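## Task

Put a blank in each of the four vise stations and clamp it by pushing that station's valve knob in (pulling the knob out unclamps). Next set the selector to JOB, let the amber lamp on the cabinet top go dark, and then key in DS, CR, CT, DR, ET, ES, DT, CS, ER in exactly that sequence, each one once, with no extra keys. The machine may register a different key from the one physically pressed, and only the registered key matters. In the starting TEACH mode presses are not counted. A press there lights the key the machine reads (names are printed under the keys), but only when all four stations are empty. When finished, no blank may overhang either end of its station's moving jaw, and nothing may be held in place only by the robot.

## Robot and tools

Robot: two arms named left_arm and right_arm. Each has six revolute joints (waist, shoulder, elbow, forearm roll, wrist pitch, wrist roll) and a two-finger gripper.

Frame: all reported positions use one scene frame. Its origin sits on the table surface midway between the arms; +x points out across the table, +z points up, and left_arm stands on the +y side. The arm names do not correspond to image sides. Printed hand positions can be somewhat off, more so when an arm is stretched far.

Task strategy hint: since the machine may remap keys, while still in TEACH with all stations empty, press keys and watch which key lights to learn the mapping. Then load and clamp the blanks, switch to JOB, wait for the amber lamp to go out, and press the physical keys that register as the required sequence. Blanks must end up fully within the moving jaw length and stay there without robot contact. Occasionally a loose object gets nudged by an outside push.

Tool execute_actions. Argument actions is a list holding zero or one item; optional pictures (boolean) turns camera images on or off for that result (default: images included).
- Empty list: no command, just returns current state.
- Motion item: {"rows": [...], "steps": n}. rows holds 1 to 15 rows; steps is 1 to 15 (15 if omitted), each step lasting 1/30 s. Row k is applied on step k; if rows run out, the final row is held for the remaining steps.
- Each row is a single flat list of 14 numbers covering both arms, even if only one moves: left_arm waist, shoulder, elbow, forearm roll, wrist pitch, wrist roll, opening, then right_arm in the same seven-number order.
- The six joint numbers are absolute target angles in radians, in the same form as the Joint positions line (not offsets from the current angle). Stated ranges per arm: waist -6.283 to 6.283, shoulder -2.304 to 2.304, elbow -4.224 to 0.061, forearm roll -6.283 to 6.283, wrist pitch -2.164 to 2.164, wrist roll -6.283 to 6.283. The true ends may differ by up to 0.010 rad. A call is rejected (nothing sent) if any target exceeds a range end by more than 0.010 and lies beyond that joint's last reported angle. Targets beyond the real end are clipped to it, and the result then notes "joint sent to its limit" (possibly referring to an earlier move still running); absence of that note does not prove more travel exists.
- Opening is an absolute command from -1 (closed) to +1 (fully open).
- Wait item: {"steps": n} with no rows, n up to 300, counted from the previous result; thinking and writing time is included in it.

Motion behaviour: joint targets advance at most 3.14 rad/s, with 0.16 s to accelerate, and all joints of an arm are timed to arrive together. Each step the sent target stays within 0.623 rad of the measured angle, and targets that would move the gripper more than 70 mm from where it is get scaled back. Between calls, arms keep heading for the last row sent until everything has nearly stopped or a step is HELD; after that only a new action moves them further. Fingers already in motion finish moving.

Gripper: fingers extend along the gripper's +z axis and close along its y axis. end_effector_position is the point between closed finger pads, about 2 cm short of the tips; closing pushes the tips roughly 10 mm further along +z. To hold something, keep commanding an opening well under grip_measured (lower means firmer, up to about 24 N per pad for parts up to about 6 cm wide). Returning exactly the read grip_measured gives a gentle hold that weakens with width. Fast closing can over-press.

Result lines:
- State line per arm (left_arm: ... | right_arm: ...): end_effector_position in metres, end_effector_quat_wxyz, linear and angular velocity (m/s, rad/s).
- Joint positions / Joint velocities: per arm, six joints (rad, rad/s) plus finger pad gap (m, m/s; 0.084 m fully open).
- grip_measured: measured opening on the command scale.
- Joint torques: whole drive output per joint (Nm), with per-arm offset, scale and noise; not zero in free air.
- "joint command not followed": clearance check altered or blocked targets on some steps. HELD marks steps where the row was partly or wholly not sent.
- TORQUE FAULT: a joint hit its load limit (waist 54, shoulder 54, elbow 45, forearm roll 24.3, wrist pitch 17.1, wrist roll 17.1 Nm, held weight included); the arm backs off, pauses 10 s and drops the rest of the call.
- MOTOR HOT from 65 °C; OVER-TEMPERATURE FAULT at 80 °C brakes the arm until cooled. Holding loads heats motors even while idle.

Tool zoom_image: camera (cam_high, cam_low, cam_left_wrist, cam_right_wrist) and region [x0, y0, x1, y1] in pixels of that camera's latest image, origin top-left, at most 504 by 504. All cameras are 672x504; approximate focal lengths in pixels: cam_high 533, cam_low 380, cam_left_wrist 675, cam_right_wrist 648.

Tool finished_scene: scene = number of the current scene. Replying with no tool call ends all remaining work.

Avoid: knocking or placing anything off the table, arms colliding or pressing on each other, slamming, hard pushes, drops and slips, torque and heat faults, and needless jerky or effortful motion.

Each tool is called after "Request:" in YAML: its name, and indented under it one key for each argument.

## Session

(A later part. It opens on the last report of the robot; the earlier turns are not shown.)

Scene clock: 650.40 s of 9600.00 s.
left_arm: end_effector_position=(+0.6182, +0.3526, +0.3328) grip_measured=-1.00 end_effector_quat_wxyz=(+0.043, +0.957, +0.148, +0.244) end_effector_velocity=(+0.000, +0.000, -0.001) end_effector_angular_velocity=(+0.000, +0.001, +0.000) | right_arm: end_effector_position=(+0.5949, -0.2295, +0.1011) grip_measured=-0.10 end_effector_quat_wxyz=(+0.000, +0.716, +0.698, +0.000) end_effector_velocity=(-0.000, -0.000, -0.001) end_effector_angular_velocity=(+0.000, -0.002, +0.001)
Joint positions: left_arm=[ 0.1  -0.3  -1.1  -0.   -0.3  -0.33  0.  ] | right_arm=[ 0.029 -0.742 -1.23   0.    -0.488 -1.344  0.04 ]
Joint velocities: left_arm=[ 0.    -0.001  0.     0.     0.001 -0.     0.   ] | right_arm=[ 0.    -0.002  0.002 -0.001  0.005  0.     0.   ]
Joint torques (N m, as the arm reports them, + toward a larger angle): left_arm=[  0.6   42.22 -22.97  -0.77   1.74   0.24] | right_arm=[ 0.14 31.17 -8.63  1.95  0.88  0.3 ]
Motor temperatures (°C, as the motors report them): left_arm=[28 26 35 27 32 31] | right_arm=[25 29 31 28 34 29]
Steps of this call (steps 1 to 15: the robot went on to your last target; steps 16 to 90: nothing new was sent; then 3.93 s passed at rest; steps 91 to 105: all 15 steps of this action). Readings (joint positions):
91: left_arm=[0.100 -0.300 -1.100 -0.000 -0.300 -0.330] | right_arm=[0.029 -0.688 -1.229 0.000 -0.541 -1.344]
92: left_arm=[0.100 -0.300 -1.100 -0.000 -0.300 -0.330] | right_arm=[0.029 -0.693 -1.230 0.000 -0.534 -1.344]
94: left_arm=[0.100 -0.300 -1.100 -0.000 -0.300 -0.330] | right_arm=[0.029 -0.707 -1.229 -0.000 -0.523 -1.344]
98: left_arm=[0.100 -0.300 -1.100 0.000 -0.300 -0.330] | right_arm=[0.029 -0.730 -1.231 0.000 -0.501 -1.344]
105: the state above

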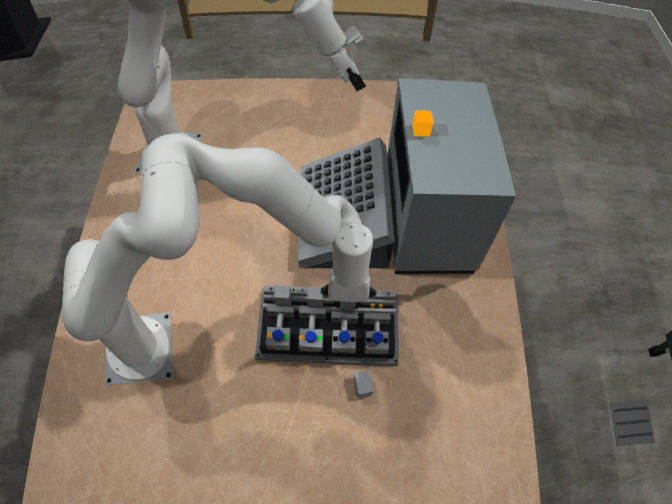

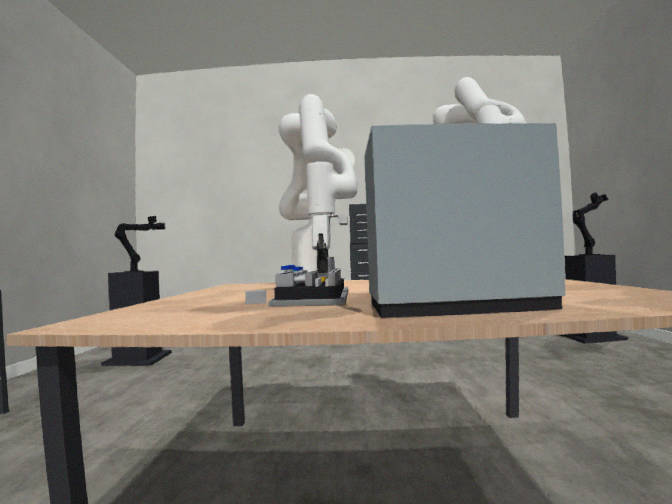

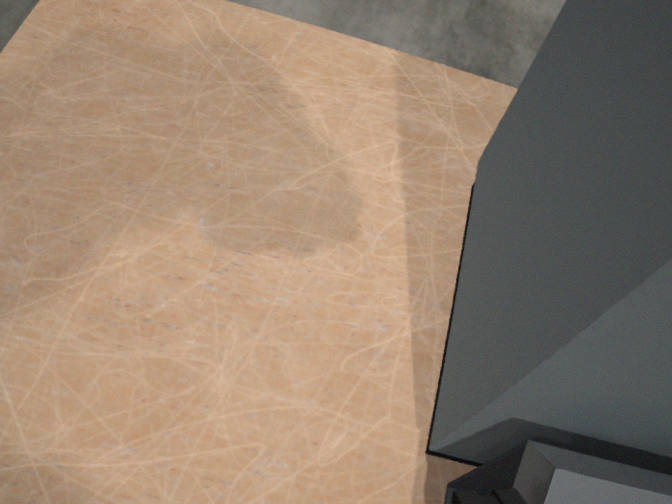

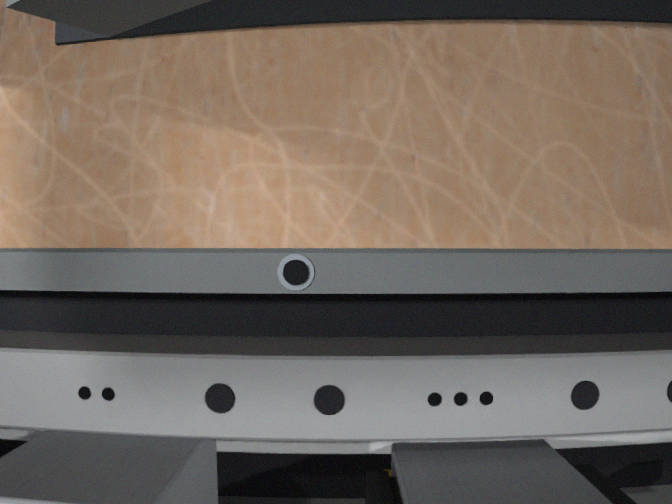

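Request:
execute_actions:
  actions:
    - {"rows":[[0.1,-0.3,-1.1,0,-0.3,-0.33,-1,0.029,-0.743,-1.23,0,-0.487,-1.344,0.1],[0.1,-0.3,-1.1,0,-0.3,-0.33,-1,0.029,-0.743,-1.23,0,-0.487,-1.344,0.3],[0.1,-0.3,-1.1,0,-0.3,-0.33,-1,0.029,-0.743,-1.23,0,-0.487,-1.344,0.3],[0.1,-0.3,-1.1,0,-0.3,-0.33,-1,0.029,-0.743,-1.23,0,-0.487,-1.344,0.3],[0.1,-0.3,-1.1,0,-0.3,-0.33,-1,0.029,-0.743,-1.23,0,-0.487,-1.344,0.3],[0.1,-0.3,-1.1,0,-0.3,-0.33,-1,0.029,-0.743,-1.23,0,-0.487,-1.344,0.3],[0.1,-0.3,-1.1,0,-0.3,-0.33,-1,0.029,-0.687,-1.229,0,-0.542,-1.344,0.3],[0.1,-0.3,-1.1,0,-0.3,-0.33,-1,0.029,-0.687,-1.229,0,-0.542,-1.344,0.3],[0.1,-0.3,-1.1,0,-0.3,-0.33,-1,0.029,-0.59,-1.2425,0,-0.652,-1.344,0.3]],"steps":15}
  pictures: false

Request:
execute_actions:
  actions:
    - {"rows":[[0.1,-0.3,-1.1,0,-0.3,-0.33,-1,0.029,-0.59,-1.2425,0,-0.652,-1.344,0.3],[0.1,-0.3,-1.1,0,-0.3,-0.33,-1,0.029,-0.59,-1.2425,0,-0.652,-1.344,0.3],[0.1,-0.3,-1.1,0,-0.3,-0.33,-1,-0.146,-0.576,-1.203,0,-0.627,0.05,-1]],"steps":15}
  pictures: false

Request:
execute_actions:
  actions:
    - {"rows":[[0.1,-0.3,-1.1,0,-0.3,-0.33,-1,-0.146,-0.576,-1.203,0,-0.627,0.05,-1],[0.1,-0.3,-1.1,0,-0.3,-0.33,-1,-0.146,-0.576,-1.203,0,-0.627,0.05,-1],[0.1,-0.3,-1.1,0,-0.3,-0.33,-1,-0.146,-0.576,-1.203,0,-0.627,0.05,-1],[0.1,-0.3,-1.1,0,-0.3,-0.33,-1,-0.146,-0.576,-1.203,0,-0.627,0.05,-1],[0.1,-0.3,-1.1,0,-0.3,-0.33,-1,-0.146,-0.654,-1.19,0,-0.536,0.05,-1],[0.1,-0.3,-1.1,0,-0.3,-0.33,-1,-0.146,-0.654,-1.19,0,-0.536,0.05,-1],[0.1,-0.3,-1.1,0,-0.3,-0.33,-1,-0.146,-0.654,-1.19,0,-0.536,0.05,-1],[0.1,-0.3,-1.1,0,-0.3,-0.33,-1,-0.146,-0.654,-1.19,0,-0.536,0.05,-1],[0.1,-0.3,-1.1,0,-0.3,-0.33,-1,-0.146,-0.674,-1.189,0,-0.515,0.05,-1],[0.1,-0.3,-1.1,0,-0.3,-0.33,-1,-0.146,-0.674,-1.189,0,-0.515,0.05,-1],[0.1,-0.3,-1.1,0,-0.3,-0.33,-1,-0.146,-0.686,-1.189,0,-0.503,0.05,-1],[0.1,-0.3,-1.1,0,-0.3,-0.33,-1,-0.146,-0.696,-1.189,0,-0.493,0.05,-1]],"steps":15}
  pictures: false

Request:
execute_actions:
  actions:
    - {"steps":10}

Scene clock: 675.77 s of 9600.00 s.
left_arm: end_effector_position=(+0.6182, +0.3526, +0.3328) grip_measured=-1.00 end_effector_quat_wxyz=(+0.043, +0.957, +0.148, +0.244) end_effector_velocity=(+0.000, +0.000, -0.000) end_effector_angular_velocity=(-0.000, +0.000, +0.001) | right_arm: end_effector_position=(+0.5969, -0.2290, +0.1971) grip_measured=+0.29 end_effector_quat_wxyz=(+0.003, +0.716, +0.698, +0.004) end_effector_velocity=(-0.025, -0.004, +0.050) end_effector_angular_velocity=(-0.013, +0.063, +0.001)
Joint positions: left_arm=[ 0.1  -0.3  -1.1  -0.   -0.3  -0.33  0.  ] | right_arm=[ 0.029 -0.59  -1.246  0.    -0.645 -1.344  0.056]
Joint velocities: left_arm=[ 0.    -0.001 -0.001  0.    -0.    -0.001  0.   ] | right_arm=[ 0.001  0.09   0.01   0.    -0.144  0.    -0.   ]
Joint torques (N m, as the arm reports them, + toward a larger angle): left_arm=[  0.15  42.78 -23.13  -0.91   1.72   0.32] | right_arm=[-1.34 10.37 -7.6   2.12  0.11  0.34]
Motor temperatures (°C, as the motors report them): left_arm=[28 26 35 27 32 31] | right_arm=[25 29 31 28 33 29]
Steps of this call (steps 1 to 15: the robot went on to your last target; steps 16 to 90: nothing new was sent; then 21.87 s passed at rest; steps 91 to 105: all 15 steps of this action). Readings (joint positions):
91: left_arm=[0.100 -0.300 -1.100 0.000 -0.300 -0.330] | right_arm=[0.029 -0.743 -1.230 0.000 -0.487 -1.344]
92: left_arm=[0.100 -0.300 -1.100 -0.000 -0.300 -0.330] | right_arm=[0.029 -0.743 -1.230 -0.000 -0.487 -1.344]
94: left_arm=[0.100 -0.300 -1.100 0.000 -0.300 -0.330] | right_arm=[0.029 -0.745 -1.228 -0.000 -0.487 -1.344]
98: left_arm=[0.100 -0.300 -1.100 0.000 -0.300 -0.330] | right_arm=[0.029 -0.736 -1.227 -0.000 -0.498 -1.344]
105: the state above

Scene clock: 676.27 s of 9600.00 s.
left_arm: end_effector_position=(+0.6182, +0.3526, +0.3328) grip_measured=-1.00 end_effector_quat_wxyz=(+0.043, +0.957, +0.148, +0.244) end_effector_velocity=(+0.001, +0.000, -0.000) end_effector_angular_velocity=(-0.000, -0.002, +0.001) | right_arm: end_effector_position=(+0.5950, -0.3261, +0.1898) grip_measured=-1.00 end_effector_quat_wxyz=(-0.000, +0.978, +0.209, -0.000) end_effector_velocity=(-0.004, -0.072, -0.002) end_effector_angular_velocity=(-0.000, -0.004, -3.243)
Joint positions: left_arm=[ 0.1  -0.3  -1.1  -0.   -0.3  -0.33  0.  ] | right_arm=[-0.134 -0.577 -1.205 -0.    -0.629 -0.383  0.   ]
Joint velocities: left_arm=[ 0.    -0.001 -0.     0.001  0.002 -0.001  0.   ] | right_arm=[-0.123  0.013  0.025  0.001  0.017  3.119  0.   ]
Joint torques (N m, as the arm reports them, + toward a larger angle): left_arm=[  0.99  43.28 -23.02  -0.55   1.68   0.28] | right_arm=[  2.19  35.14 -11.88   2.23  -0.33   0.2 ]
Motor temperatures (°C, as the motors report them): left_arm=[28 26 35 27 32 31] | right_arm=[25 29 31 28 33 29]
Steps of this call (steps 1 to 15: all 15 steps of this action). Readings (joint positions):
1: left_arm=[0.100 -0.300 -1.100 -0.000 -0.300 -0.330] | right_arm=[0.029 -0.589 -1.245 0.000 -0.649 -1.344]
2: left_arm=[0.100 -0.300 -1.100 -0.000 -0.300 -0.330] | right_arm=[0.029 -0.590 -1.243 0.000 -0.650 -1.344]
4: left_arm=[0.100 -0.300 -1.100 -0.000 -0.300 -0.330] | right_arm=[0.025 -0.591 -1.239 0.000 -0.650 -1.332]
8: left_arm=[0.100 -0.300 -1.100 -0.000 -0.300 -0.330] | right_arm=[-0.041 -0.586 -1.223 0.000 -0.639 -1.101]
15: the state above

Scene clock: 676.77 s of 9600.00 s.
left_arm: end_effector_position=(+0.6182, +0.3526, +0.3328) grip_measured=-1.00 end_effector_quat_wxyz=(+0.043, +0.957, +0.148, +0.244) end_effector_velocity=(+0.000, -0.000, -0.000) end_effector_angular_velocity=(+0.001, +0.001, -0.002) | right_arm: end_effector_position=(+0.5941, -0.3332, +0.1167) grip_measured=-1.00 end_effector_quat_wxyz=(+0.000, +1.000, -0.011, -0.001) end_effector_velocity=(+0.007, -0.001, -0.013) end_effector_angular_velocity=(-0.001, +0.015, -0.003)
Joint positions: left_arm=[ 0.1  -0.3  -1.1  -0.   -0.3  -0.33  0.  ] | right_arm=[-0.146 -0.692 -1.189  0.    -0.499  0.049  0.   ]
Joint velocities: left_arm=[-0.    -0.001 -0.    -0.    -0.001  0.002  0.   ] | right_arm=[-0.001 -0.042 -0.035 -0.001 -0.008  0.003  0.   ]
Joint torques (N m, as the arm reports them, + toward a larger angle): left_arm=[  0.17  42.73 -22.99  -0.9    1.68   0.25] | right_arm=[ 3.07 33.88 -8.34  2.1   2.85  0.59]
Motor temperatures (°C, as the motors report them): left_arm=[28 26 35 27 32 31] | right_arm=[25 29 31 28 33 29]
Steps of this call (steps 1 to 15: all 15 steps of this action). Readings (joint positions):
1: left_arm=[0.100 -0.300 -1.100 0.000 -0.300 -0.330] | right_arm=[-0.137 -0.577 -1.205 -0.000 -0.628 -0.279]
2: left_arm=[0.100 -0.300 -1.100 -0.000 -0.300 -0.330] | right_arm=[-0.140 -0.577 -1.204 0.000 -0.628 -0.184]
4: left_arm=[0.100 -0.300 -1.100 -0.000 -0.300 -0.330] | right_arm=[-0.144 -0.576 -1.203 0.000 -0.627 -0.039]
8: left_arm=[0.100 -0.300 -1.100 -0.000 -0.300 -0.330] | right_arm=[-0.145 -0.624 -1.197 0.000 -0.569 0.045]
15: the state above

Scene clock: 677.10 s of 9600.00 s.
left_arm: end_effector_position=(+0.6182, +0.3526, +0.3328) grip_measured=-1.00 end_effector_quat_wxyz=(+0.043, +0.957, +0.148, +0.244) end_effector_velocity=(+0.000, -0.000, -0.000) end_effector_angular_velocity=(-0.000, -0.001, +0.000) | right_arm: end_effector_position=(+0.5944, -0.3332, +0.1164) grip_measured=-1.00 end_effector_quat_wxyz=(+0.000, +1.000, -0.012, -0.001) end_effector_velocity=(-0.000, -0.000, -0.000) end_effector_angular_velocity=(+0.000, -0.001, -0.001)
Joint positions: left_arm=[ 0.1  -0.3  -1.1   0.   -0.3  -0.33  0.  ] | right_arm=[-0.146 -0.693 -1.19   0.    -0.499  0.05   0.   ]
Joint velocities: left_arm=[-0.    -0.001  0.001 -0.     0.002 -0.     0.   ] | right_arm=[-0.001  0.001  0.002  0.     0.002  0.001  0.   ]
Joint torques (N m, as the arm reports them, + toward a larger angle): left_arm=[  0.48  42.61 -22.91  -0.83   1.74   0.24] | right_arm=[-4.5  10.69 -7.13  1.11  6.38  0.54]
Motor temperatures (°C, as the motors report them): left_arm=[28 26 35 27 32 31] | right_arm=[25 29 31 28 33 29]
Steps of this call (steps 1 to 10: the robot went on to your last target). Readings (joint positions):
1: left_arm=[0.100 -0.300 -1.100 -0.000 -0.300 -0.330] | right_arm=[-0.146 -0.693 -1.190 0.000 -0.499 0.050]
2: left_arm=[0.100 -0.300 -1.100 -0.000 -0.300 -0.330] | right_arm=[-0.146 -0.693 -1.190 0.000 -0.500 0.050]
4: left_arm=[0.100 -0.300 -1.100 0.000 -0.300 -0.330] | right_arm=[-0.146 -0.693 -1.190 0.000 -0.499 0.050]
8: left_arm=[0.100 -0.300 -1.100 -0.000 -0.300 -0.330] | right_arm=[-0.146 -0.693 -1.190 0.000 -0.499 0.050]
10: the state above

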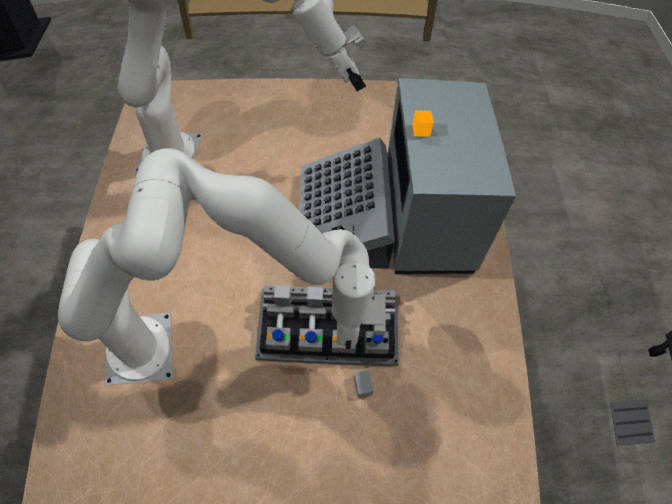

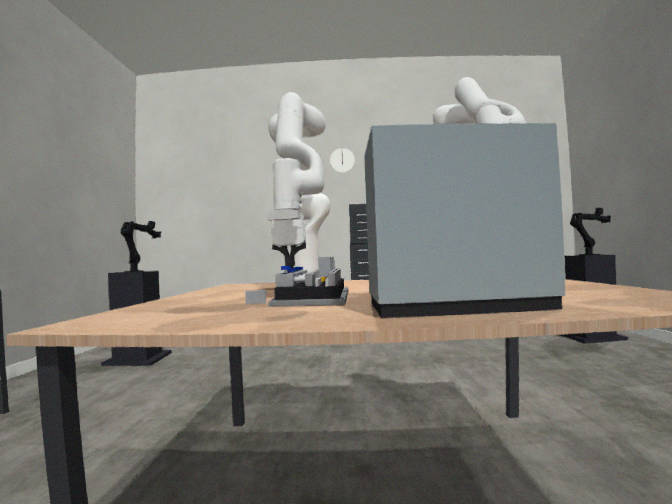

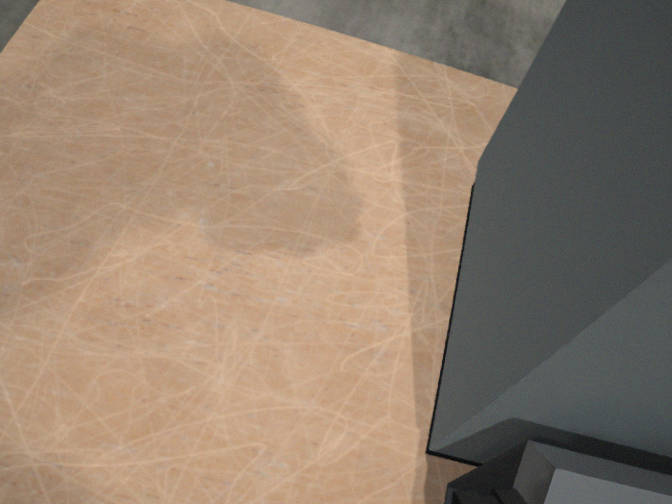

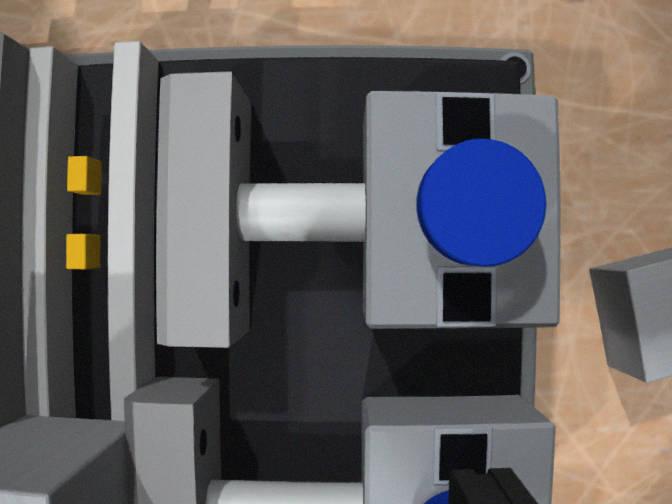

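Request:
execute_actions:
  actions:
    - {"rows":[[0.1,-0.3,-1.1,0,-0.3,-0.33,-1,-0.146,-0.576,-1.203,0,-0.627,0.05,-1],[0.1,-0.3,-1.1,0,-0.3,-0.33,-1,-0.146,-0.576,-1.203,0,-0.627,0.05,-1],[0.1,-0.3,-1.1,0,-0.3,-0.33,-1,-0.146,-0.576,-1.203,0,-0.627,0.05,-1],[0.1,-0.3,-1.1,0,-0.3,-0.33,-1,-0.146,-0.576,-1.203,0,-0.627,0.05,-1],[0.1,-0.3,-1.1,0,-0.3,-0.33,-1,-0.146,-0.576,-1.203,0,-0.627,0.05,-1],[0.1,-0.3,-1.1,0,-0.3,-0.33,-1,-0.146,-0.576,-1.203,0,-0.627,0.05,-1],[0.1,-0.3,-1.1,0,-0.3,-0.33,-1,-0.306,-0.687,-1.381,0,-0.694,-0.343,1]],"steps":15}
  pictures: false

Request:
execute_actions:
  actions:
    - {"rows":[[0.1,-0.3,-1.1,0,-0.3,-0.33,-1,-0.306,-0.687,-1.381,0,-0.694,-0.343,1],[0.1,-0.3,-1.1,0,-0.3,-0.33,-1,-0.306,-0.687,-1.381,0,-0.694,-0.343,1],[0.1,-0.3,-1.1,0,-0.3,-0.33,-1,-0.306,-0.687,-1.381,0,-0.694,-0.343,1],[0.1,-0.3,-1.1,0,-0.3,-0.33,-1,-0.306,-0.687,-1.381,0,-0.694,-0.343,1],[0.1,-0.3,-1.1,0,-0.3,-0.33,-1,-0.306,-0.773,-1.367,0,-0.594,-0.343,1]],"steps":15}

Request:
zoom_image:
  camera: "cam_high"
  region: [300,320,420,420]

Request:
zoom_image:
  camera: "cam_low"
  region: [220,200,360,305]

Scene clock: 692.90 s of 9600.00 s.
left_arm: end_effector_position=(+0.6182, +0.3526, +0.3328) grip_measured=-1.00 end_effector_quat_wxyz=(+0.043, +0.957, +0.148, +0.244) end_effector_velocity=(+0.000, -0.000, +0.000) end_effector_angular_velocity=(+0.000, -0.002, -0.000) | right_arm: end_effector_position=(+0.6363, -0.4226, +0.1883) grip_measured=+0.27 end_effector_quat_wxyz=(+0.000, +0.996, +0.090, +0.000) end_effector_velocity=(+0.092, -0.269, +0.006) end_effector_angular_velocity=(-0.001, -0.006, +0.536)
Joint positions: left_arm=[ 0.1  -0.3  -1.1  -0.   -0.3  -0.33  0.  ] | right_arm=[-0.29  -0.677 -1.361 -0.    -0.684 -0.297  0.056]
Joint velocities: left_arm=[-0.    -0.     0.     0.001  0.002 -0.001  0.   ] | right_arm=[-0.407 -0.259 -0.439 -0.001 -0.173 -0.942  0.178]
Joint torques (N m, as the arm reports them, + toward a larger angle): left_arm=[  0.69  42.49 -23.    -0.8    1.71   0.23] | right_arm=[16.68 46.28 -7.08  2.78 -0.79  0.92]
Motor temperatures (°C, as the motors report them): left_arm=[28 26 35 27 32 31] | right_arm=[25 29 31 28 35 29]
Steps of this call (steps 1 to 15: the robot went on to your last target; steps 16 to 90: nothing new was sent; then 12.30 s passed at rest; steps 91 to 105: all 15 steps of this action). Readings (joint positions):
91: left_arm=[0.100 -0.300 -1.100 0.000 -0.300 -0.330] | right_arm=[-0.146 -0.692 -1.189 0.000 -0.498 0.050]
92: left_arm=[0.100 -0.300 -1.100 -0.000 -0.300 -0.330] | right_arm=[-0.146 -0.687 -1.188 -0.000 -0.504 0.050]
94: left_arm=[0.100 -0.300 -1.100 -0.000 -0.300 -0.330] | right_arm=[-0.146 -0.638 -1.190 -0.000 -0.562 0.050]
98: left_arm=[0.100 -0.300 -1.100 0.000 -0.300 -0.330] | right_arm=[-0.150 -0.579 -1.210 0.000 -0.622 0.038]
105: the state above

Scene clock: 693.40 s of 9600.00 s.
left_arm: end_effector_position=(+0.6182, +0.3526, +0.3328) grip_measured=-1.00 end_effector_quat_wxyz=(+0.043, +0.957, +0.148, +0.244) end_effector_velocity=(-0.000, -0.000, -0.000) end_effector_angular_velocity=(-0.000, +0.001, +0.000) | right_arm: end_effector_position=(+0.6410, -0.4332, +0.1307) grip_measured=+1.00 end_effector_quat_wxyz=(+0.000, +0.995, +0.105, +0.001) end_effector_velocity=(+0.006, -0.001, +0.007) end_effector_angular_velocity=(-0.001, -0.018, -0.002)
Joint positions: left_arm=[ 0.1  -0.3  -1.1   0.   -0.3  -0.33  0.  ] | right_arm=[-0.306 -0.771 -1.367  0.    -0.594 -0.343  0.084]
Joint velocities: left_arm=[ 0.    -0.    -0.    -0.001 -0.001  0.     0.   ] | right_arm=[-0.001  0.005 -0.009  0.002  0.004 -0.001 -0.   ]
Joint torques (N m, as the arm reports them, + toward a larger angle): left_arm=[  0.79  42.98 -22.83  -0.9    1.69   0.19] | right_arm=[ -2.87  35.9  -11.44   1.6   -0.19   0.69]
Motor temperatures (°C, as the motors report them): left_arm=[28 26 35 27 32 31] | right_arm=[25 29 31 28 35 29]
Steps of this call (steps 1 to 15: all 15 steps of this action). Readings (joint positions):
1: left_arm=[0.100 -0.300 -1.100 0.000 -0.300 -0.330] | right_arm=[-0.300 -0.683 -1.372 -0.000 -0.689 -0.321]
2: left_arm=[0.100 -0.300 -1.100 -0.000 -0.300 -0.330] | right_arm=[-0.305 -0.686 -1.377 -0.000 -0.691 -0.332]
4: left_arm=[0.100 -0.300 -1.100 -0.000 -0.300 -0.330] | right_arm=[-0.306 -0.687 -1.380 -0.000 -0.693 -0.340]
8: left_arm=[0.100 -0.300 -1.100 -0.000 -0.300 -0.330] | right_arm=[-0.305 -0.738 -1.374 0.000 -0.630 -0.342]
15: the state above

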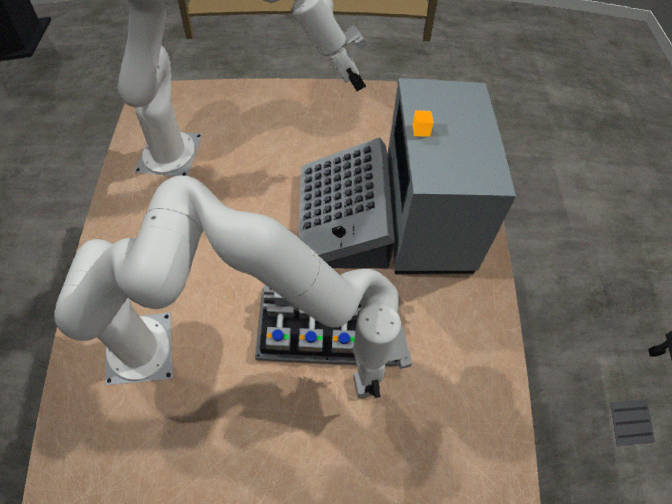

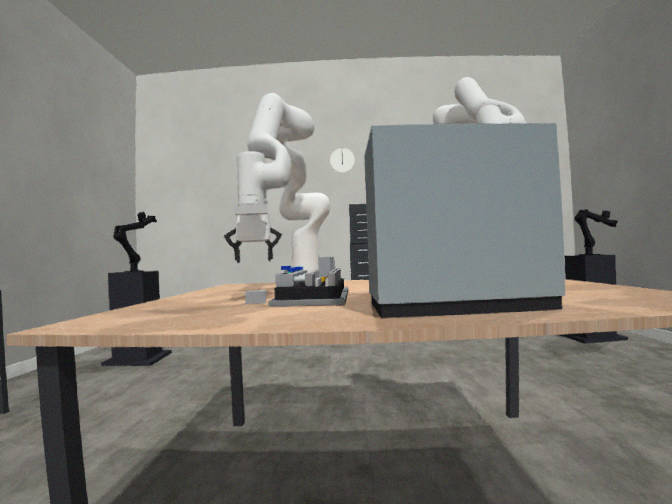

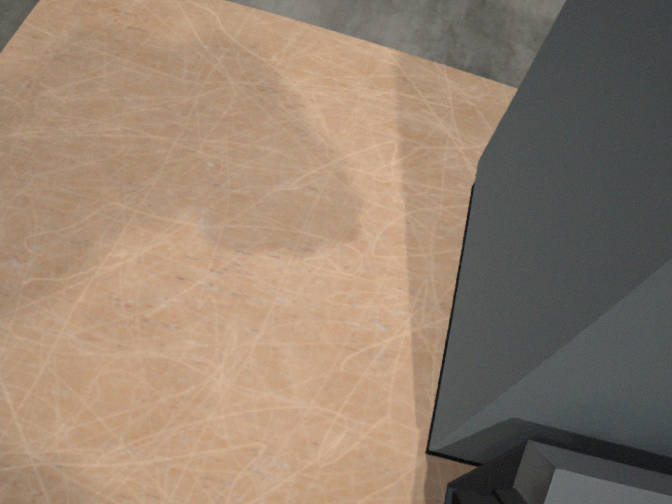

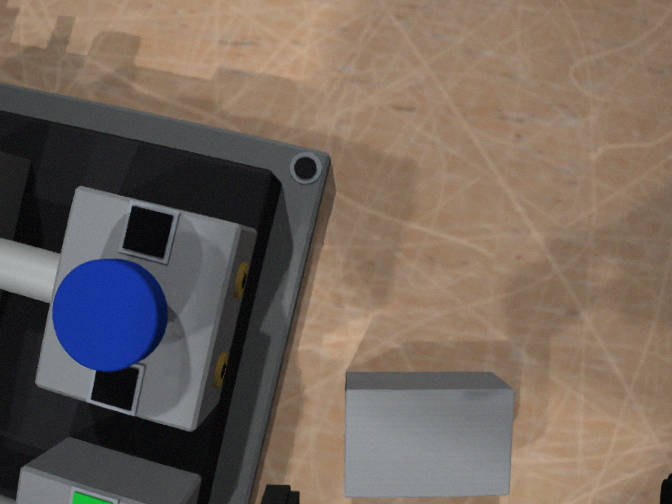

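Region (300, 320, 420, 420) of cam_high's 672x504 image, scaled by 4.200, with more detail than that image has.

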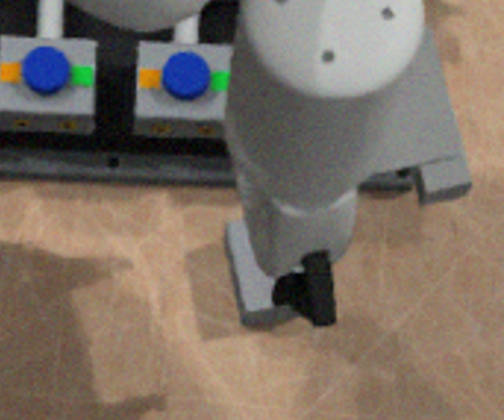

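Region (220, 200, 360, 305) of cam_low's 672x504 image, scaled by 3.600, with more detail than that image has; it fills the top 378 rows of this view, and the rest is white.

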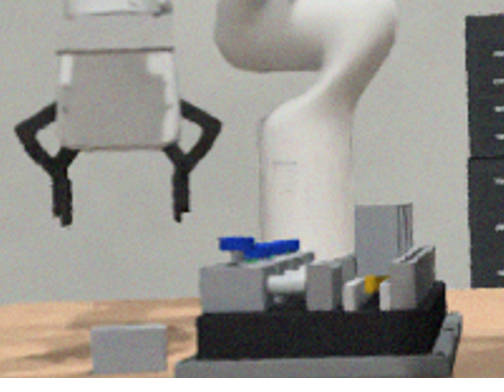

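Request:
execute_actions:
  actions:
    - {"rows":[[0.1,-0.3,-1.1,0,-0.3,-0.33,-1,-0.306,-0.85,-1.372,0,-0.522,-0.343,1],[0.1,-0.3,-1.1,0,-0.3,-0.33,-1,-0.306,-0.85,-1.372,0,-0.522,-0.343,1],[0.1,-0.3,-1.1,0,-0.3,-0.33,-1,-0.306,-0.85,-1.372,0,-0.522,-0.343,1],[0.1,-0.3,-1.1,0,-0.3,-0.33,-1,-0.306,-0.928,-1.386,0,-0.458,-0.343,1],[0.1,-0.3,-1.1,0,-0.3,-0.33,-1,-0.306,-0.928,-1.386,0,-0.458,-0.343,1],[0.1,-0.3,-1.1,0,-0.3,-0.33,-1,-0.306,-0.928,-1.386,0,-0.458,-0.343,1],[0.1,-0.3,-1.1,0,-0.3,-0.33,-1,-0.306,-0.928,-1.386,0,-0.458,-0.343,1],[0.1,-0.3,-1.1,0,-0.3,-0.33,-1,-0.306,-0.928,-1.386,0,-0.458,-0.343,1],[0.1,-0.3,-1.1,0,-0.3,-0.33,-1,-0.306,-0.928,-1.386,0,-0.458,-0.343,0.7],[0.1,-0.3,-1.1,0,-0.3,-0.33,-1,-0.306,-0.928,-1.386,0,-0.458,-0.343,0.5],[0.1,-0.3,-1.1,0,-0.3,-0.33,-1,-0.306,-0.928,-1.386,0,-0.458,-0.343,0.4],[0.1,-0.3,-1.1,0,-0.3,-0.33,-1,-0.306,-0.928,-1.386,0,-0.458,-0.343,0.2],[0.1,-0.3,-1.1,0,-0.3,-0.33,-1,-0.306,-0.928,-1.386,0,-0.458,-0.343,0.0],[0.1,-0.3,-1.1,0,-0.3,-0.33,-1,-0.306,-0.928,-1.386,0,-0.458,-0.343,-0.3]],"steps":15}
  pictures: false

Request:
execute_actions:
  actions:
    - {"steps":15}

Scene clock: 710.57 s of 9600.00 s.
left_arm: end_effector_position=(+0.6182, +0.3526, +0.3328) grip_measured=-1.00 end_effector_quat_wxyz=(+0.043, +0.957, +0.148, +0.244) end_effector_velocity=(-0.000, +0.000, -0.001) end_effector_angular_velocity=(-0.000, +0.001, +0.000) | right_arm: end_effector_position=(+0.6411, -0.4334, +0.0386) grip_measured=+0.37 end_effector_quat_wxyz=(+0.000, +0.995, +0.105, +0.001) end_effector_velocity=(-0.002, +0.001, -0.004) end_effector_angular_velocity=(+0.001, +0.007, +0.003)
Joint positions: left_arm=[ 0.1  -0.3  -1.1  -0.   -0.3  -0.33  0.  ] | right_arm=[-0.306 -0.927 -1.387  0.    -0.458 -0.343  0.06 ]
Joint velocities: left_arm=[ 0.    -0.001 -0.     0.    -0.    -0.     0.   ] | right_arm=[ 0.001 -0.005  0.001 -0.001  0.    -0.001 -0.001]
Joint torques (N m, as the arm reports them, + toward a larger angle): left_arm=[  0.57  42.71 -23.03  -0.75   1.71   0.28] | right_arm=[ -2.26  41.41 -11.85   2.08  -0.32   0.56]
Motor temperatures (°C, as the motors report them): left_arm=[28 26 35 27 32 31] | right_arm=[25 29 32 28 34 29]
Steps of this call (steps 1 to 15: the robot went on to your last target; steps 16 to 90: nothing new was sent; then 13.67 s passed at rest; steps 91 to 105: all 15 steps of this action). Readings (joint positions):
91: left_arm=[0.100 -0.300 -1.100 -0.000 -0.300 -0.330] | right_arm=[-0.306 -0.774 -1.367 0.000 -0.593 -0.343]
92: left_arm=[0.100 -0.300 -1.100 -0.000 -0.300 -0.330] | right_arm=[-0.306 -0.782 -1.369 0.000 -0.583 -0.343]
94: left_arm=[0.100 -0.300 -1.100 -0.000 -0.300 -0.330] | right_arm=[-0.306 -0.826 -1.373 0.000 -0.542 -0.343]
98: left_arm=[0.100 -0.300 -1.100 -0.000 -0.300 -0.330] | right_arm=[-0.306 -0.920 -1.381 -0.000 -0.469 -0.343]
105: the state above

Scene clock: 711.07 s of 9600.00 s.
left_arm: end_effector_position=(+0.6182, +0.3526, +0.3328) grip_measured=-1.00 end_effector_quat_wxyz=(+0.043, +0.957, +0.148, +0.244) end_effector_velocity=(+0.001, -0.000, +0.001) end_effector_angular_velocity=(+0.000, -0.003, -0.001) | right_arm: end_effector_position=(+0.6409, -0.4333, +0.0381) grip_measured=+0.37 end_effector_quat_wxyz=(+0.000, +0.995, +0.105, +0.001) end_effector_velocity=(-0.000, -0.000, -0.002) end_effector_angular_velocity=(+0.000, -0.001, -0.001)
Joint positions: left_arm=[ 0.1  -0.3  -1.1   0.   -0.3  -0.33  0.  ] | right_arm=[-0.306 -0.927 -1.387  0.    -0.458 -0.343  0.06 ]
Joint velocities: left_arm=[-0.     0.001 -0.001  0.     0.     0.001  0.   ] | right_arm=[-0.001 -0.003  0.001  0.001  0.006 -0.     0.   ]
Joint torques (N m, as the arm reports them, + toward a larger angle): left_arm=[  0.88  42.79 -22.84  -0.71   1.78   0.33] | right_arm=[-0.05 34.12 -7.74  1.76 -0.17  0.56]
Motor temperatures (°C, as the motors report them): left_arm=[28 26 35 27 32 31] | right_arm=[25 29 32 28 34 29]
Steps of this call (steps 1 to 15: the robot went on to your last target). Readings (joint positions):
1: left_arm=[0.100 -0.300 -1.100 -0.000 -0.300 -0.330] | right_arm=[-0.306 -0.927 -1.387 0.000 -0.458 -0.343]
2: left_arm=[0.100 -0.300 -1.100 0.000 -0.300 -0.330] | right_arm=[-0.306 -0.927 -1.387 0.000 -0.458 -0.343]
4: left_arm=[0.100 -0.300 -1.100 0.000 -0.300 -0.330] | right_arm=[-0.306 -0.927 -1.387 -0.000 -0.458 -0.343]
8: left_arm=[0.100 -0.300 -1.100 -0.000 -0.300 -0.330] | right_arm=[-0.306 -0.927 -1.387 0.000 -0.458 -0.343]
15: the state above
All arms were judged still, so your last target was given up. Only a new action makes them travel on or press farther. Fingers that are still opening or closing keep moving.

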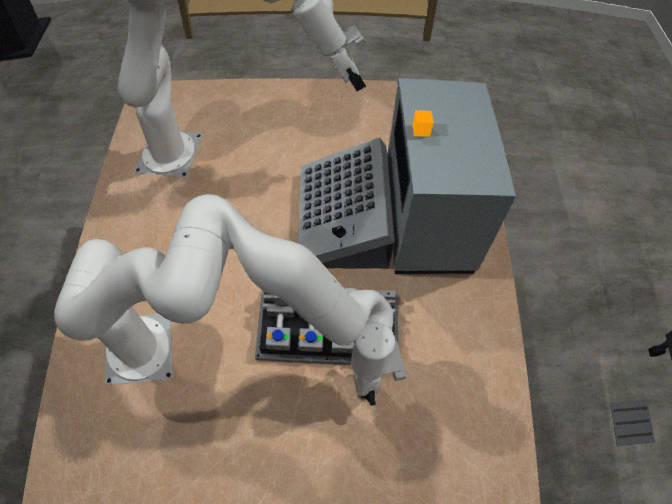

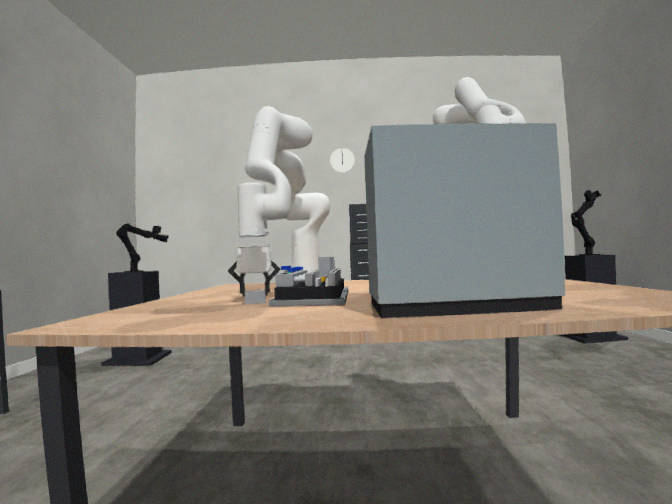

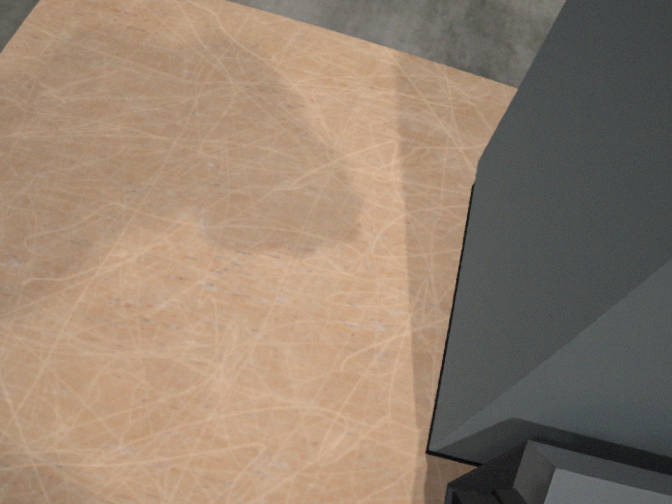

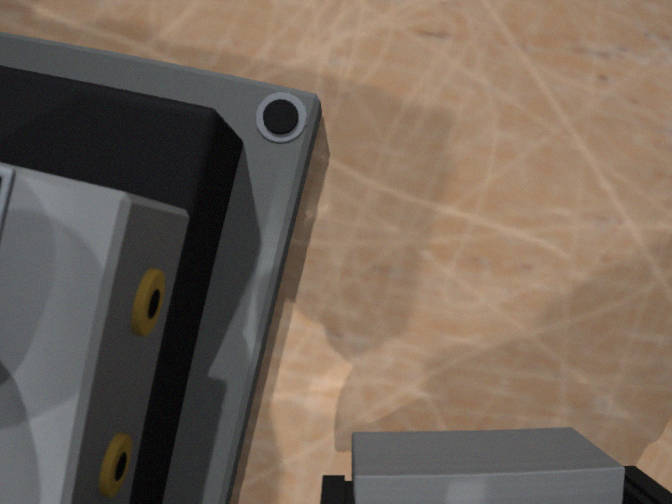

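Request:
execute_actions:
  actions:
    - {"rows":[[0.1,-0.3,-1.1,0,-0.3,-0.33,-1,-0.306,-0.773,-1.367,0,-0.594,-0.343,-0.3],[0.1,-0.3,-1.1,0,-0.3,-0.33,-1,-0.306,-0.773,-1.367,0,-0.594,-0.343,-0.3],[0.1,-0.3,-1.1,0,-0.3,-0.33,-1,-0.306,-0.773,-1.367,0,-0.594,-0.343,-0.3],[0.1,-0.3,-1.1,0,-0.3,-0.33,-1,-0.306,-0.773,-1.367,0,-0.594,-0.343,-0.3],[0.1,-0.3,-1.1,0,-0.3,-0.33,-1,-0.306,-0.67,-1.381,0,-0.711,-0.343,-0.3]],"steps":15}
  pictures: false

Request:
execute_actions:
  actions:
    - {"rows":[[0.1,-0.3,-1.1,0,-0.3,-0.33,-1,-0.306,-0.67,-1.381,0,-0.711,1.3,-0.3]],"steps":15}
  pictures: false

Request:
execute_actions:
  actions:
    - {"rows":[[0.1,-0.3,-1.1,0,-0.3,-0.33,-1,0.001,-0.775,-1.549,0,-0.774,1.77,-0.3]],"steps":15}
  pictures: false

Request:
execute_actions:
  actions:
    - {"rows":[[0.1,-0.3,-1.1,0,-0.3,-0.33,-1,0.001,-0.775,-1.549,0,-0.774,1.77,-0.3],[0.1,-0.3,-1.1,0,-0.3,-0.33,-1,0.001,-0.775,-1.549,0,-0.774,1.77,-0.3],[0.1,-0.3,-1.1,0,-0.3,-0.33,-1,0.001,-0.775,-1.549,0,-0.774,1.77,-0.3],[0.1,-0.3,-1.1,0,-0.3,-0.33,-1,0.001,-0.875,-1.534,0,-0.659,1.77,-0.3]],"steps":15}

Request:
zoom_image:
  camera: "cam_low"
  region: [230,200,370,305]

Scene clock: 725.53 s of 9600.00 s.
left_arm: end_effector_position=(+0.6182, +0.3526, +0.3328) grip_measured=-1.00 end_effector_quat_wxyz=(+0.043, +0.957, +0.148, +0.244) end_effector_velocity=(+0.000, -0.000, +0.001) end_effector_angular_velocity=(-0.001, -0.002, +0.001) | right_arm: end_effector_position=(+0.6388, -0.4331, +0.1989) grip_measured=+0.37 end_effector_quat_wxyz=(-0.000, +0.995, +0.105, -0.001) end_effector_velocity=(-0.021, +0.003, -0.025) end_effector_angular_velocity=(+0.008, +0.067, +0.001)
Joint positions: left_arm=[ 0.1  -0.3  -1.1  -0.   -0.3  -0.33  0.  ] | right_arm=[-0.306 -0.672 -1.38  -0.    -0.71  -0.343  0.06 ]
Joint velocities: left_arm=[-0.     0.001 -0.    -0.002  0.     0.     0.   ] | right_arm=[-0.    -0.021  0.028 -0.001 -0.018 -0.     0.   ]
Joint torques (N m, as the arm reports them, + toward a larger angle): left_arm=[  0.1   43.45 -22.96  -0.73   1.73   0.25] | right_arm=[ -0.69  38.86 -15.86   1.9   -0.1    0.36]
Motor temperatures (°C, as the motors report them): left_arm=[28 26 35 27 32 31] | right_arm=[25 30 31 28 34 29]
Steps of this call (steps 1 to 110: nothing new was sent; then 10.30 s passed at rest; steps 111 to 125: all 15 steps of this action). Readings (joint positions):
111: left_arm=[0.100 -0.300 -1.100 -0.000 -0.300 -0.330] | right_arm=[-0.306 -0.927 -1.386 0.000 -0.459 -0.343]
112: left_arm=[0.100 -0.300 -1.100 -0.000 -0.300 -0.330] | right_arm=[-0.306 -0.920 -1.382 0.000 -0.469 -0.343]
114: left_arm=[0.100 -0.300 -1.100 -0.000 -0.300 -0.330] | right_arm=[-0.306 -0.865 -1.372 0.000 -0.522 -0.343]
118: left_arm=[0.100 -0.300 -1.100 -0.000 -0.300 -0.330] | right_arm=[-0.306 -0.748 -1.376 0.000 -0.631 -0.343]
125: the state above

Scene clock: 726.03 s of 9600.00 s.
left_arm: end_effector_position=(+0.6182, +0.3526, +0.3328) grip_measured=-1.00 end_effector_quat_wxyz=(+0.043, +0.957, +0.148, +0.244) end_effector_velocity=(+0.000, -0.000, -0.000) end_effector_angular_velocity=(+0.001, -0.001, -0.002) | right_arm: end_effector_position=(+0.6392, -0.4331, +0.2002) grip_measured=+0.37 end_effector_quat_wxyz=(+0.000, +0.887, -0.462, -0.000) end_effector_velocity=(-0.000, -0.001, +0.000) end_effector_angular_velocity=(-0.001, +0.000, -3.122)
Joint positions: left_arm=[ 0.1  -0.3  -1.1   0.   -0.3  -0.33  0.  ] | right_arm=[-0.306 -0.67  -1.381 -0.    -0.711  0.827  0.06 ]
Joint velocities: left_arm=[-0.    -0.001 -0.     0.     0.001  0.002  0.   ] | right_arm=[-0.001  0.    -0.    -0.    -0.001  3.121  0.   ]
Joint torques (N m, as the arm reports them, + toward a larger angle): left_arm=[  1.21  42.39 -23.    -0.91   1.73   0.26] | right_arm=[ -3.34  39.01 -13.67   1.78  -0.38   0.73]
Motor temperatures (°C, as the motors report them): left_arm=[28 26 35 27 32 31] | right_arm=[25 30 31 28 34 29]
Steps of this call (steps 1 to 15: all 15 steps of this action). Readings (joint positions):
1: left_arm=[0.100 -0.300 -1.100 -0.000 -0.300 -0.330] | right_arm=[-0.306 -0.672 -1.380 -0.000 -0.711 -0.342]
2: left_arm=[0.100 -0.300 -1.100 0.000 -0.300 -0.330] | right_arm=[-0.306 -0.672 -1.380 -0.000 -0.711 -0.331]
4: left_arm=[0.100 -0.300 -1.100 -0.000 -0.300 -0.330] | right_arm=[-0.306 -0.672 -1.380 -0.000 -0.711 -0.256]
8: left_arm=[0.100 -0.300 -1.100 -0.000 -0.300 -0.330] | right_arm=[-0.306 -0.671 -1.381 -0.000 -0.711 0.098]
15: the state above

Scene clock: 726.53 s of 9600.00 s.
left_arm: end_effector_position=(+0.6182, +0.3526, +0.3328) grip_measured=-1.00 end_effector_quat_wxyz=(+0.043, +0.957, +0.148, +0.244) end_effector_velocity=(-0.000, -0.000, -0.000) end_effector_angular_velocity=(+0.001, +0.001, -0.002) | right_arm: end_effector_position=(+0.6783, -0.2410, +0.1983) grip_measured=+0.37 end_effector_quat_wxyz=(+0.000, -0.707, +0.707, +0.000) end_effector_velocity=(+0.005, +0.248, -0.006) end_effector_angular_velocity=(+0.000, +0.003, -0.457)
Joint positions: left_arm=[ 0.1  -0.3  -1.1  -0.   -0.3  -0.33  0.  ] | right_arm=[-0.012 -0.77  -1.541  0.    -0.771  1.732  0.06 ]
Joint velocities: left_arm=[-0.    -0.    -0.     0.001 -0.001  0.001  0.   ] | right_arm=[ 0.36  -0.117 -0.181  0.001 -0.068  0.817  0.   ]
Joint torques (N m, as the arm reports them, + toward a larger angle): left_arm=[  0.49  43.52 -22.97  -0.87   1.75   0.22] | right_arm=[-23.53  47.98 -11.07   0.72  -0.29  -0.33]
Motor temperatures (°C, as the motors report them): left_arm=[28 26 35 27 32 31] | right_arm=[25 30 31 28 34 29]
Steps of this call (steps 1 to 15: all 15 steps of this action). Readings (joint positions):
1: left_arm=[0.100 -0.300 -1.100 -0.000 -0.300 -0.330] | right_arm=[-0.306 -0.670 -1.381 -0.000 -0.711 0.931]
2: left_arm=[0.100 -0.300 -1.100 -0.000 -0.300 -0.330] | right_arm=[-0.304 -0.671 -1.382 -0.000 -0.712 1.027]
4: left_arm=[0.100 -0.300 -1.100 0.000 -0.300 -0.330] | right_arm=[-0.265 -0.686 -1.406 -0.001 -0.721 1.166]
8: left_arm=[0.100 -0.300 -1.100 -0.000 -0.300 -0.330] | right_arm=[-0.162 -0.720 -1.461 0.000 -0.741 1.371]
15: the state above

Scene clock: 727.03 s of 9600.00 s.
left_arm: end_effector_position=(+0.6182, +0.3526, +0.3328) grip_measured=-1.00 end_effector_quat_wxyz=(+0.043, +0.957, +0.148, +0.244) end_effector_velocity=(+0.001, -0.000, +0.000) end_effector_angular_velocity=(-0.000, -0.002, -0.000) | right_arm: end_effector_position=(+0.6805, -0.2316, +0.1260) grip_measured=+0.37 end_effector_quat_wxyz=(+0.001, -0.698, +0.716, -0.001) end_effector_velocity=(+0.001, +0.002, +0.000) end_effector_angular_velocity=(+0.001, -0.003, +0.001)
Joint positions: left_arm=[ 0.1  -0.3  -1.1  -0.   -0.3  -0.33  0.  ] | right_arm=[ 0.001 -0.873 -1.535  0.    -0.659  1.77   0.06 ]
Joint velocities: left_arm=[-0.    -0.    -0.     0.     0.002 -0.     0.   ] | right_arm=[ 0.002 -0.    -0.002  0.     0.001  0.001  0.   ]
Joint torques (N m, as the arm reports them, + toward a larger angle): left_arm=[  0.8   43.4  -23.06  -0.76   1.76   0.26] | right_arm=[  0.17  42.67 -12.77   2.93  -0.43   0.49]
Motor temperatures (°C, as the motors report them): left_arm=[28 26 35 27 32 31] | right_arm=[25 30 32 28 34 29]
Steps of this call (steps 1 to 15: all 15 steps of this action). Readings (joint positions):
1: left_arm=[0.100 -0.300 -1.100 0.000 -0.300 -0.330] | right_arm=[-0.004 -0.773 -1.545 0.000 -0.772 1.751]
2: left_arm=[0.100 -0.300 -1.100 -0.000 -0.300 -0.330] | right_arm=[-0.001 -0.774 -1.547 0.000 -0.773 1.761]
4: left_arm=[0.100 -0.300 -1.100 -0.000 -0.300 -0.330] | right_arm=[-0.000 -0.775 -1.548 -0.000 -0.773 1.768]
8: left_arm=[0.100 -0.300 -1.100 -0.000 -0.300 -0.330] | right_arm=[-0.000 -0.854 -1.536 -0.000 -0.682 1.769]
15: the state above

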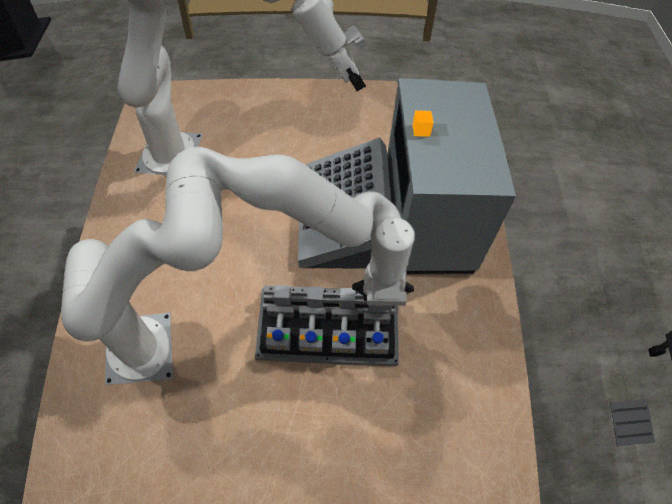

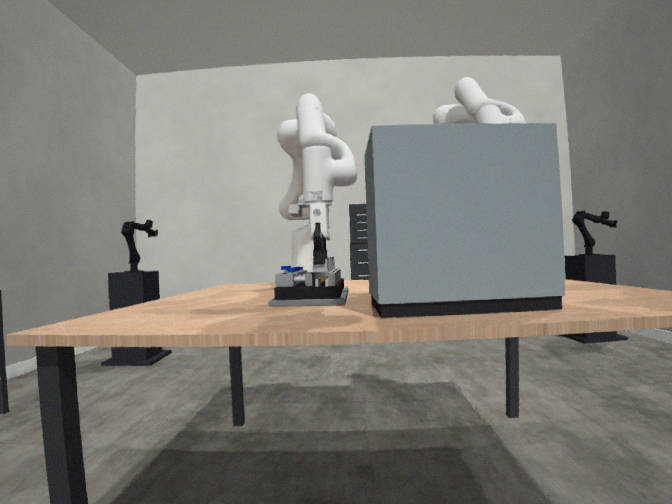

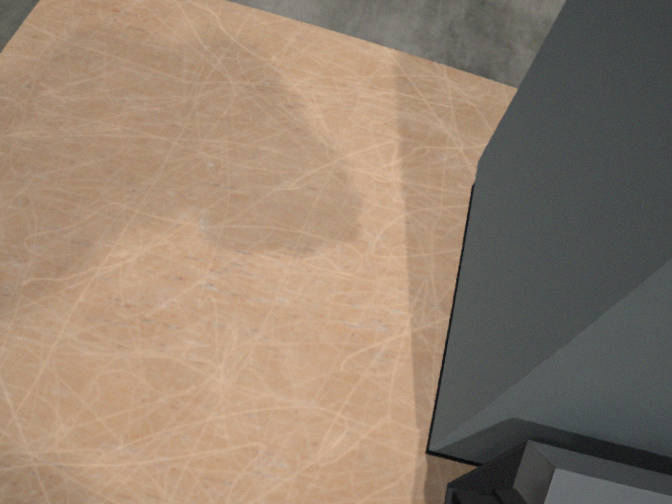

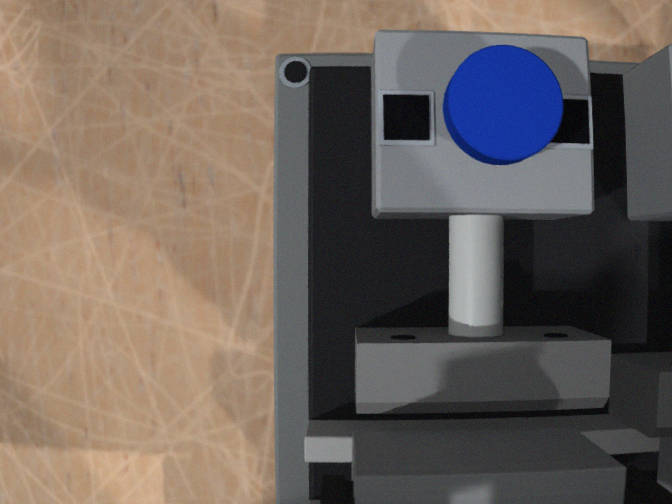

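Region (230, 200, 370, 305) of cam_low's 672x504 image, scaled by 3.600, with more detail than that image has; it fills the top 378 rows of this view, and the rest is white.

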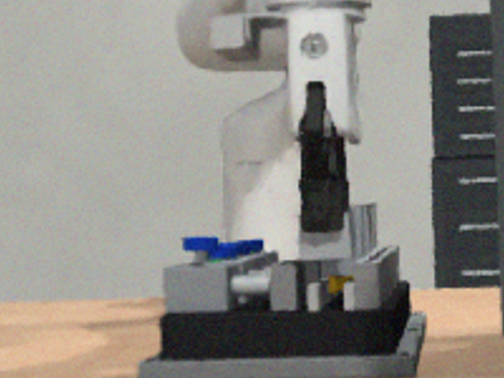

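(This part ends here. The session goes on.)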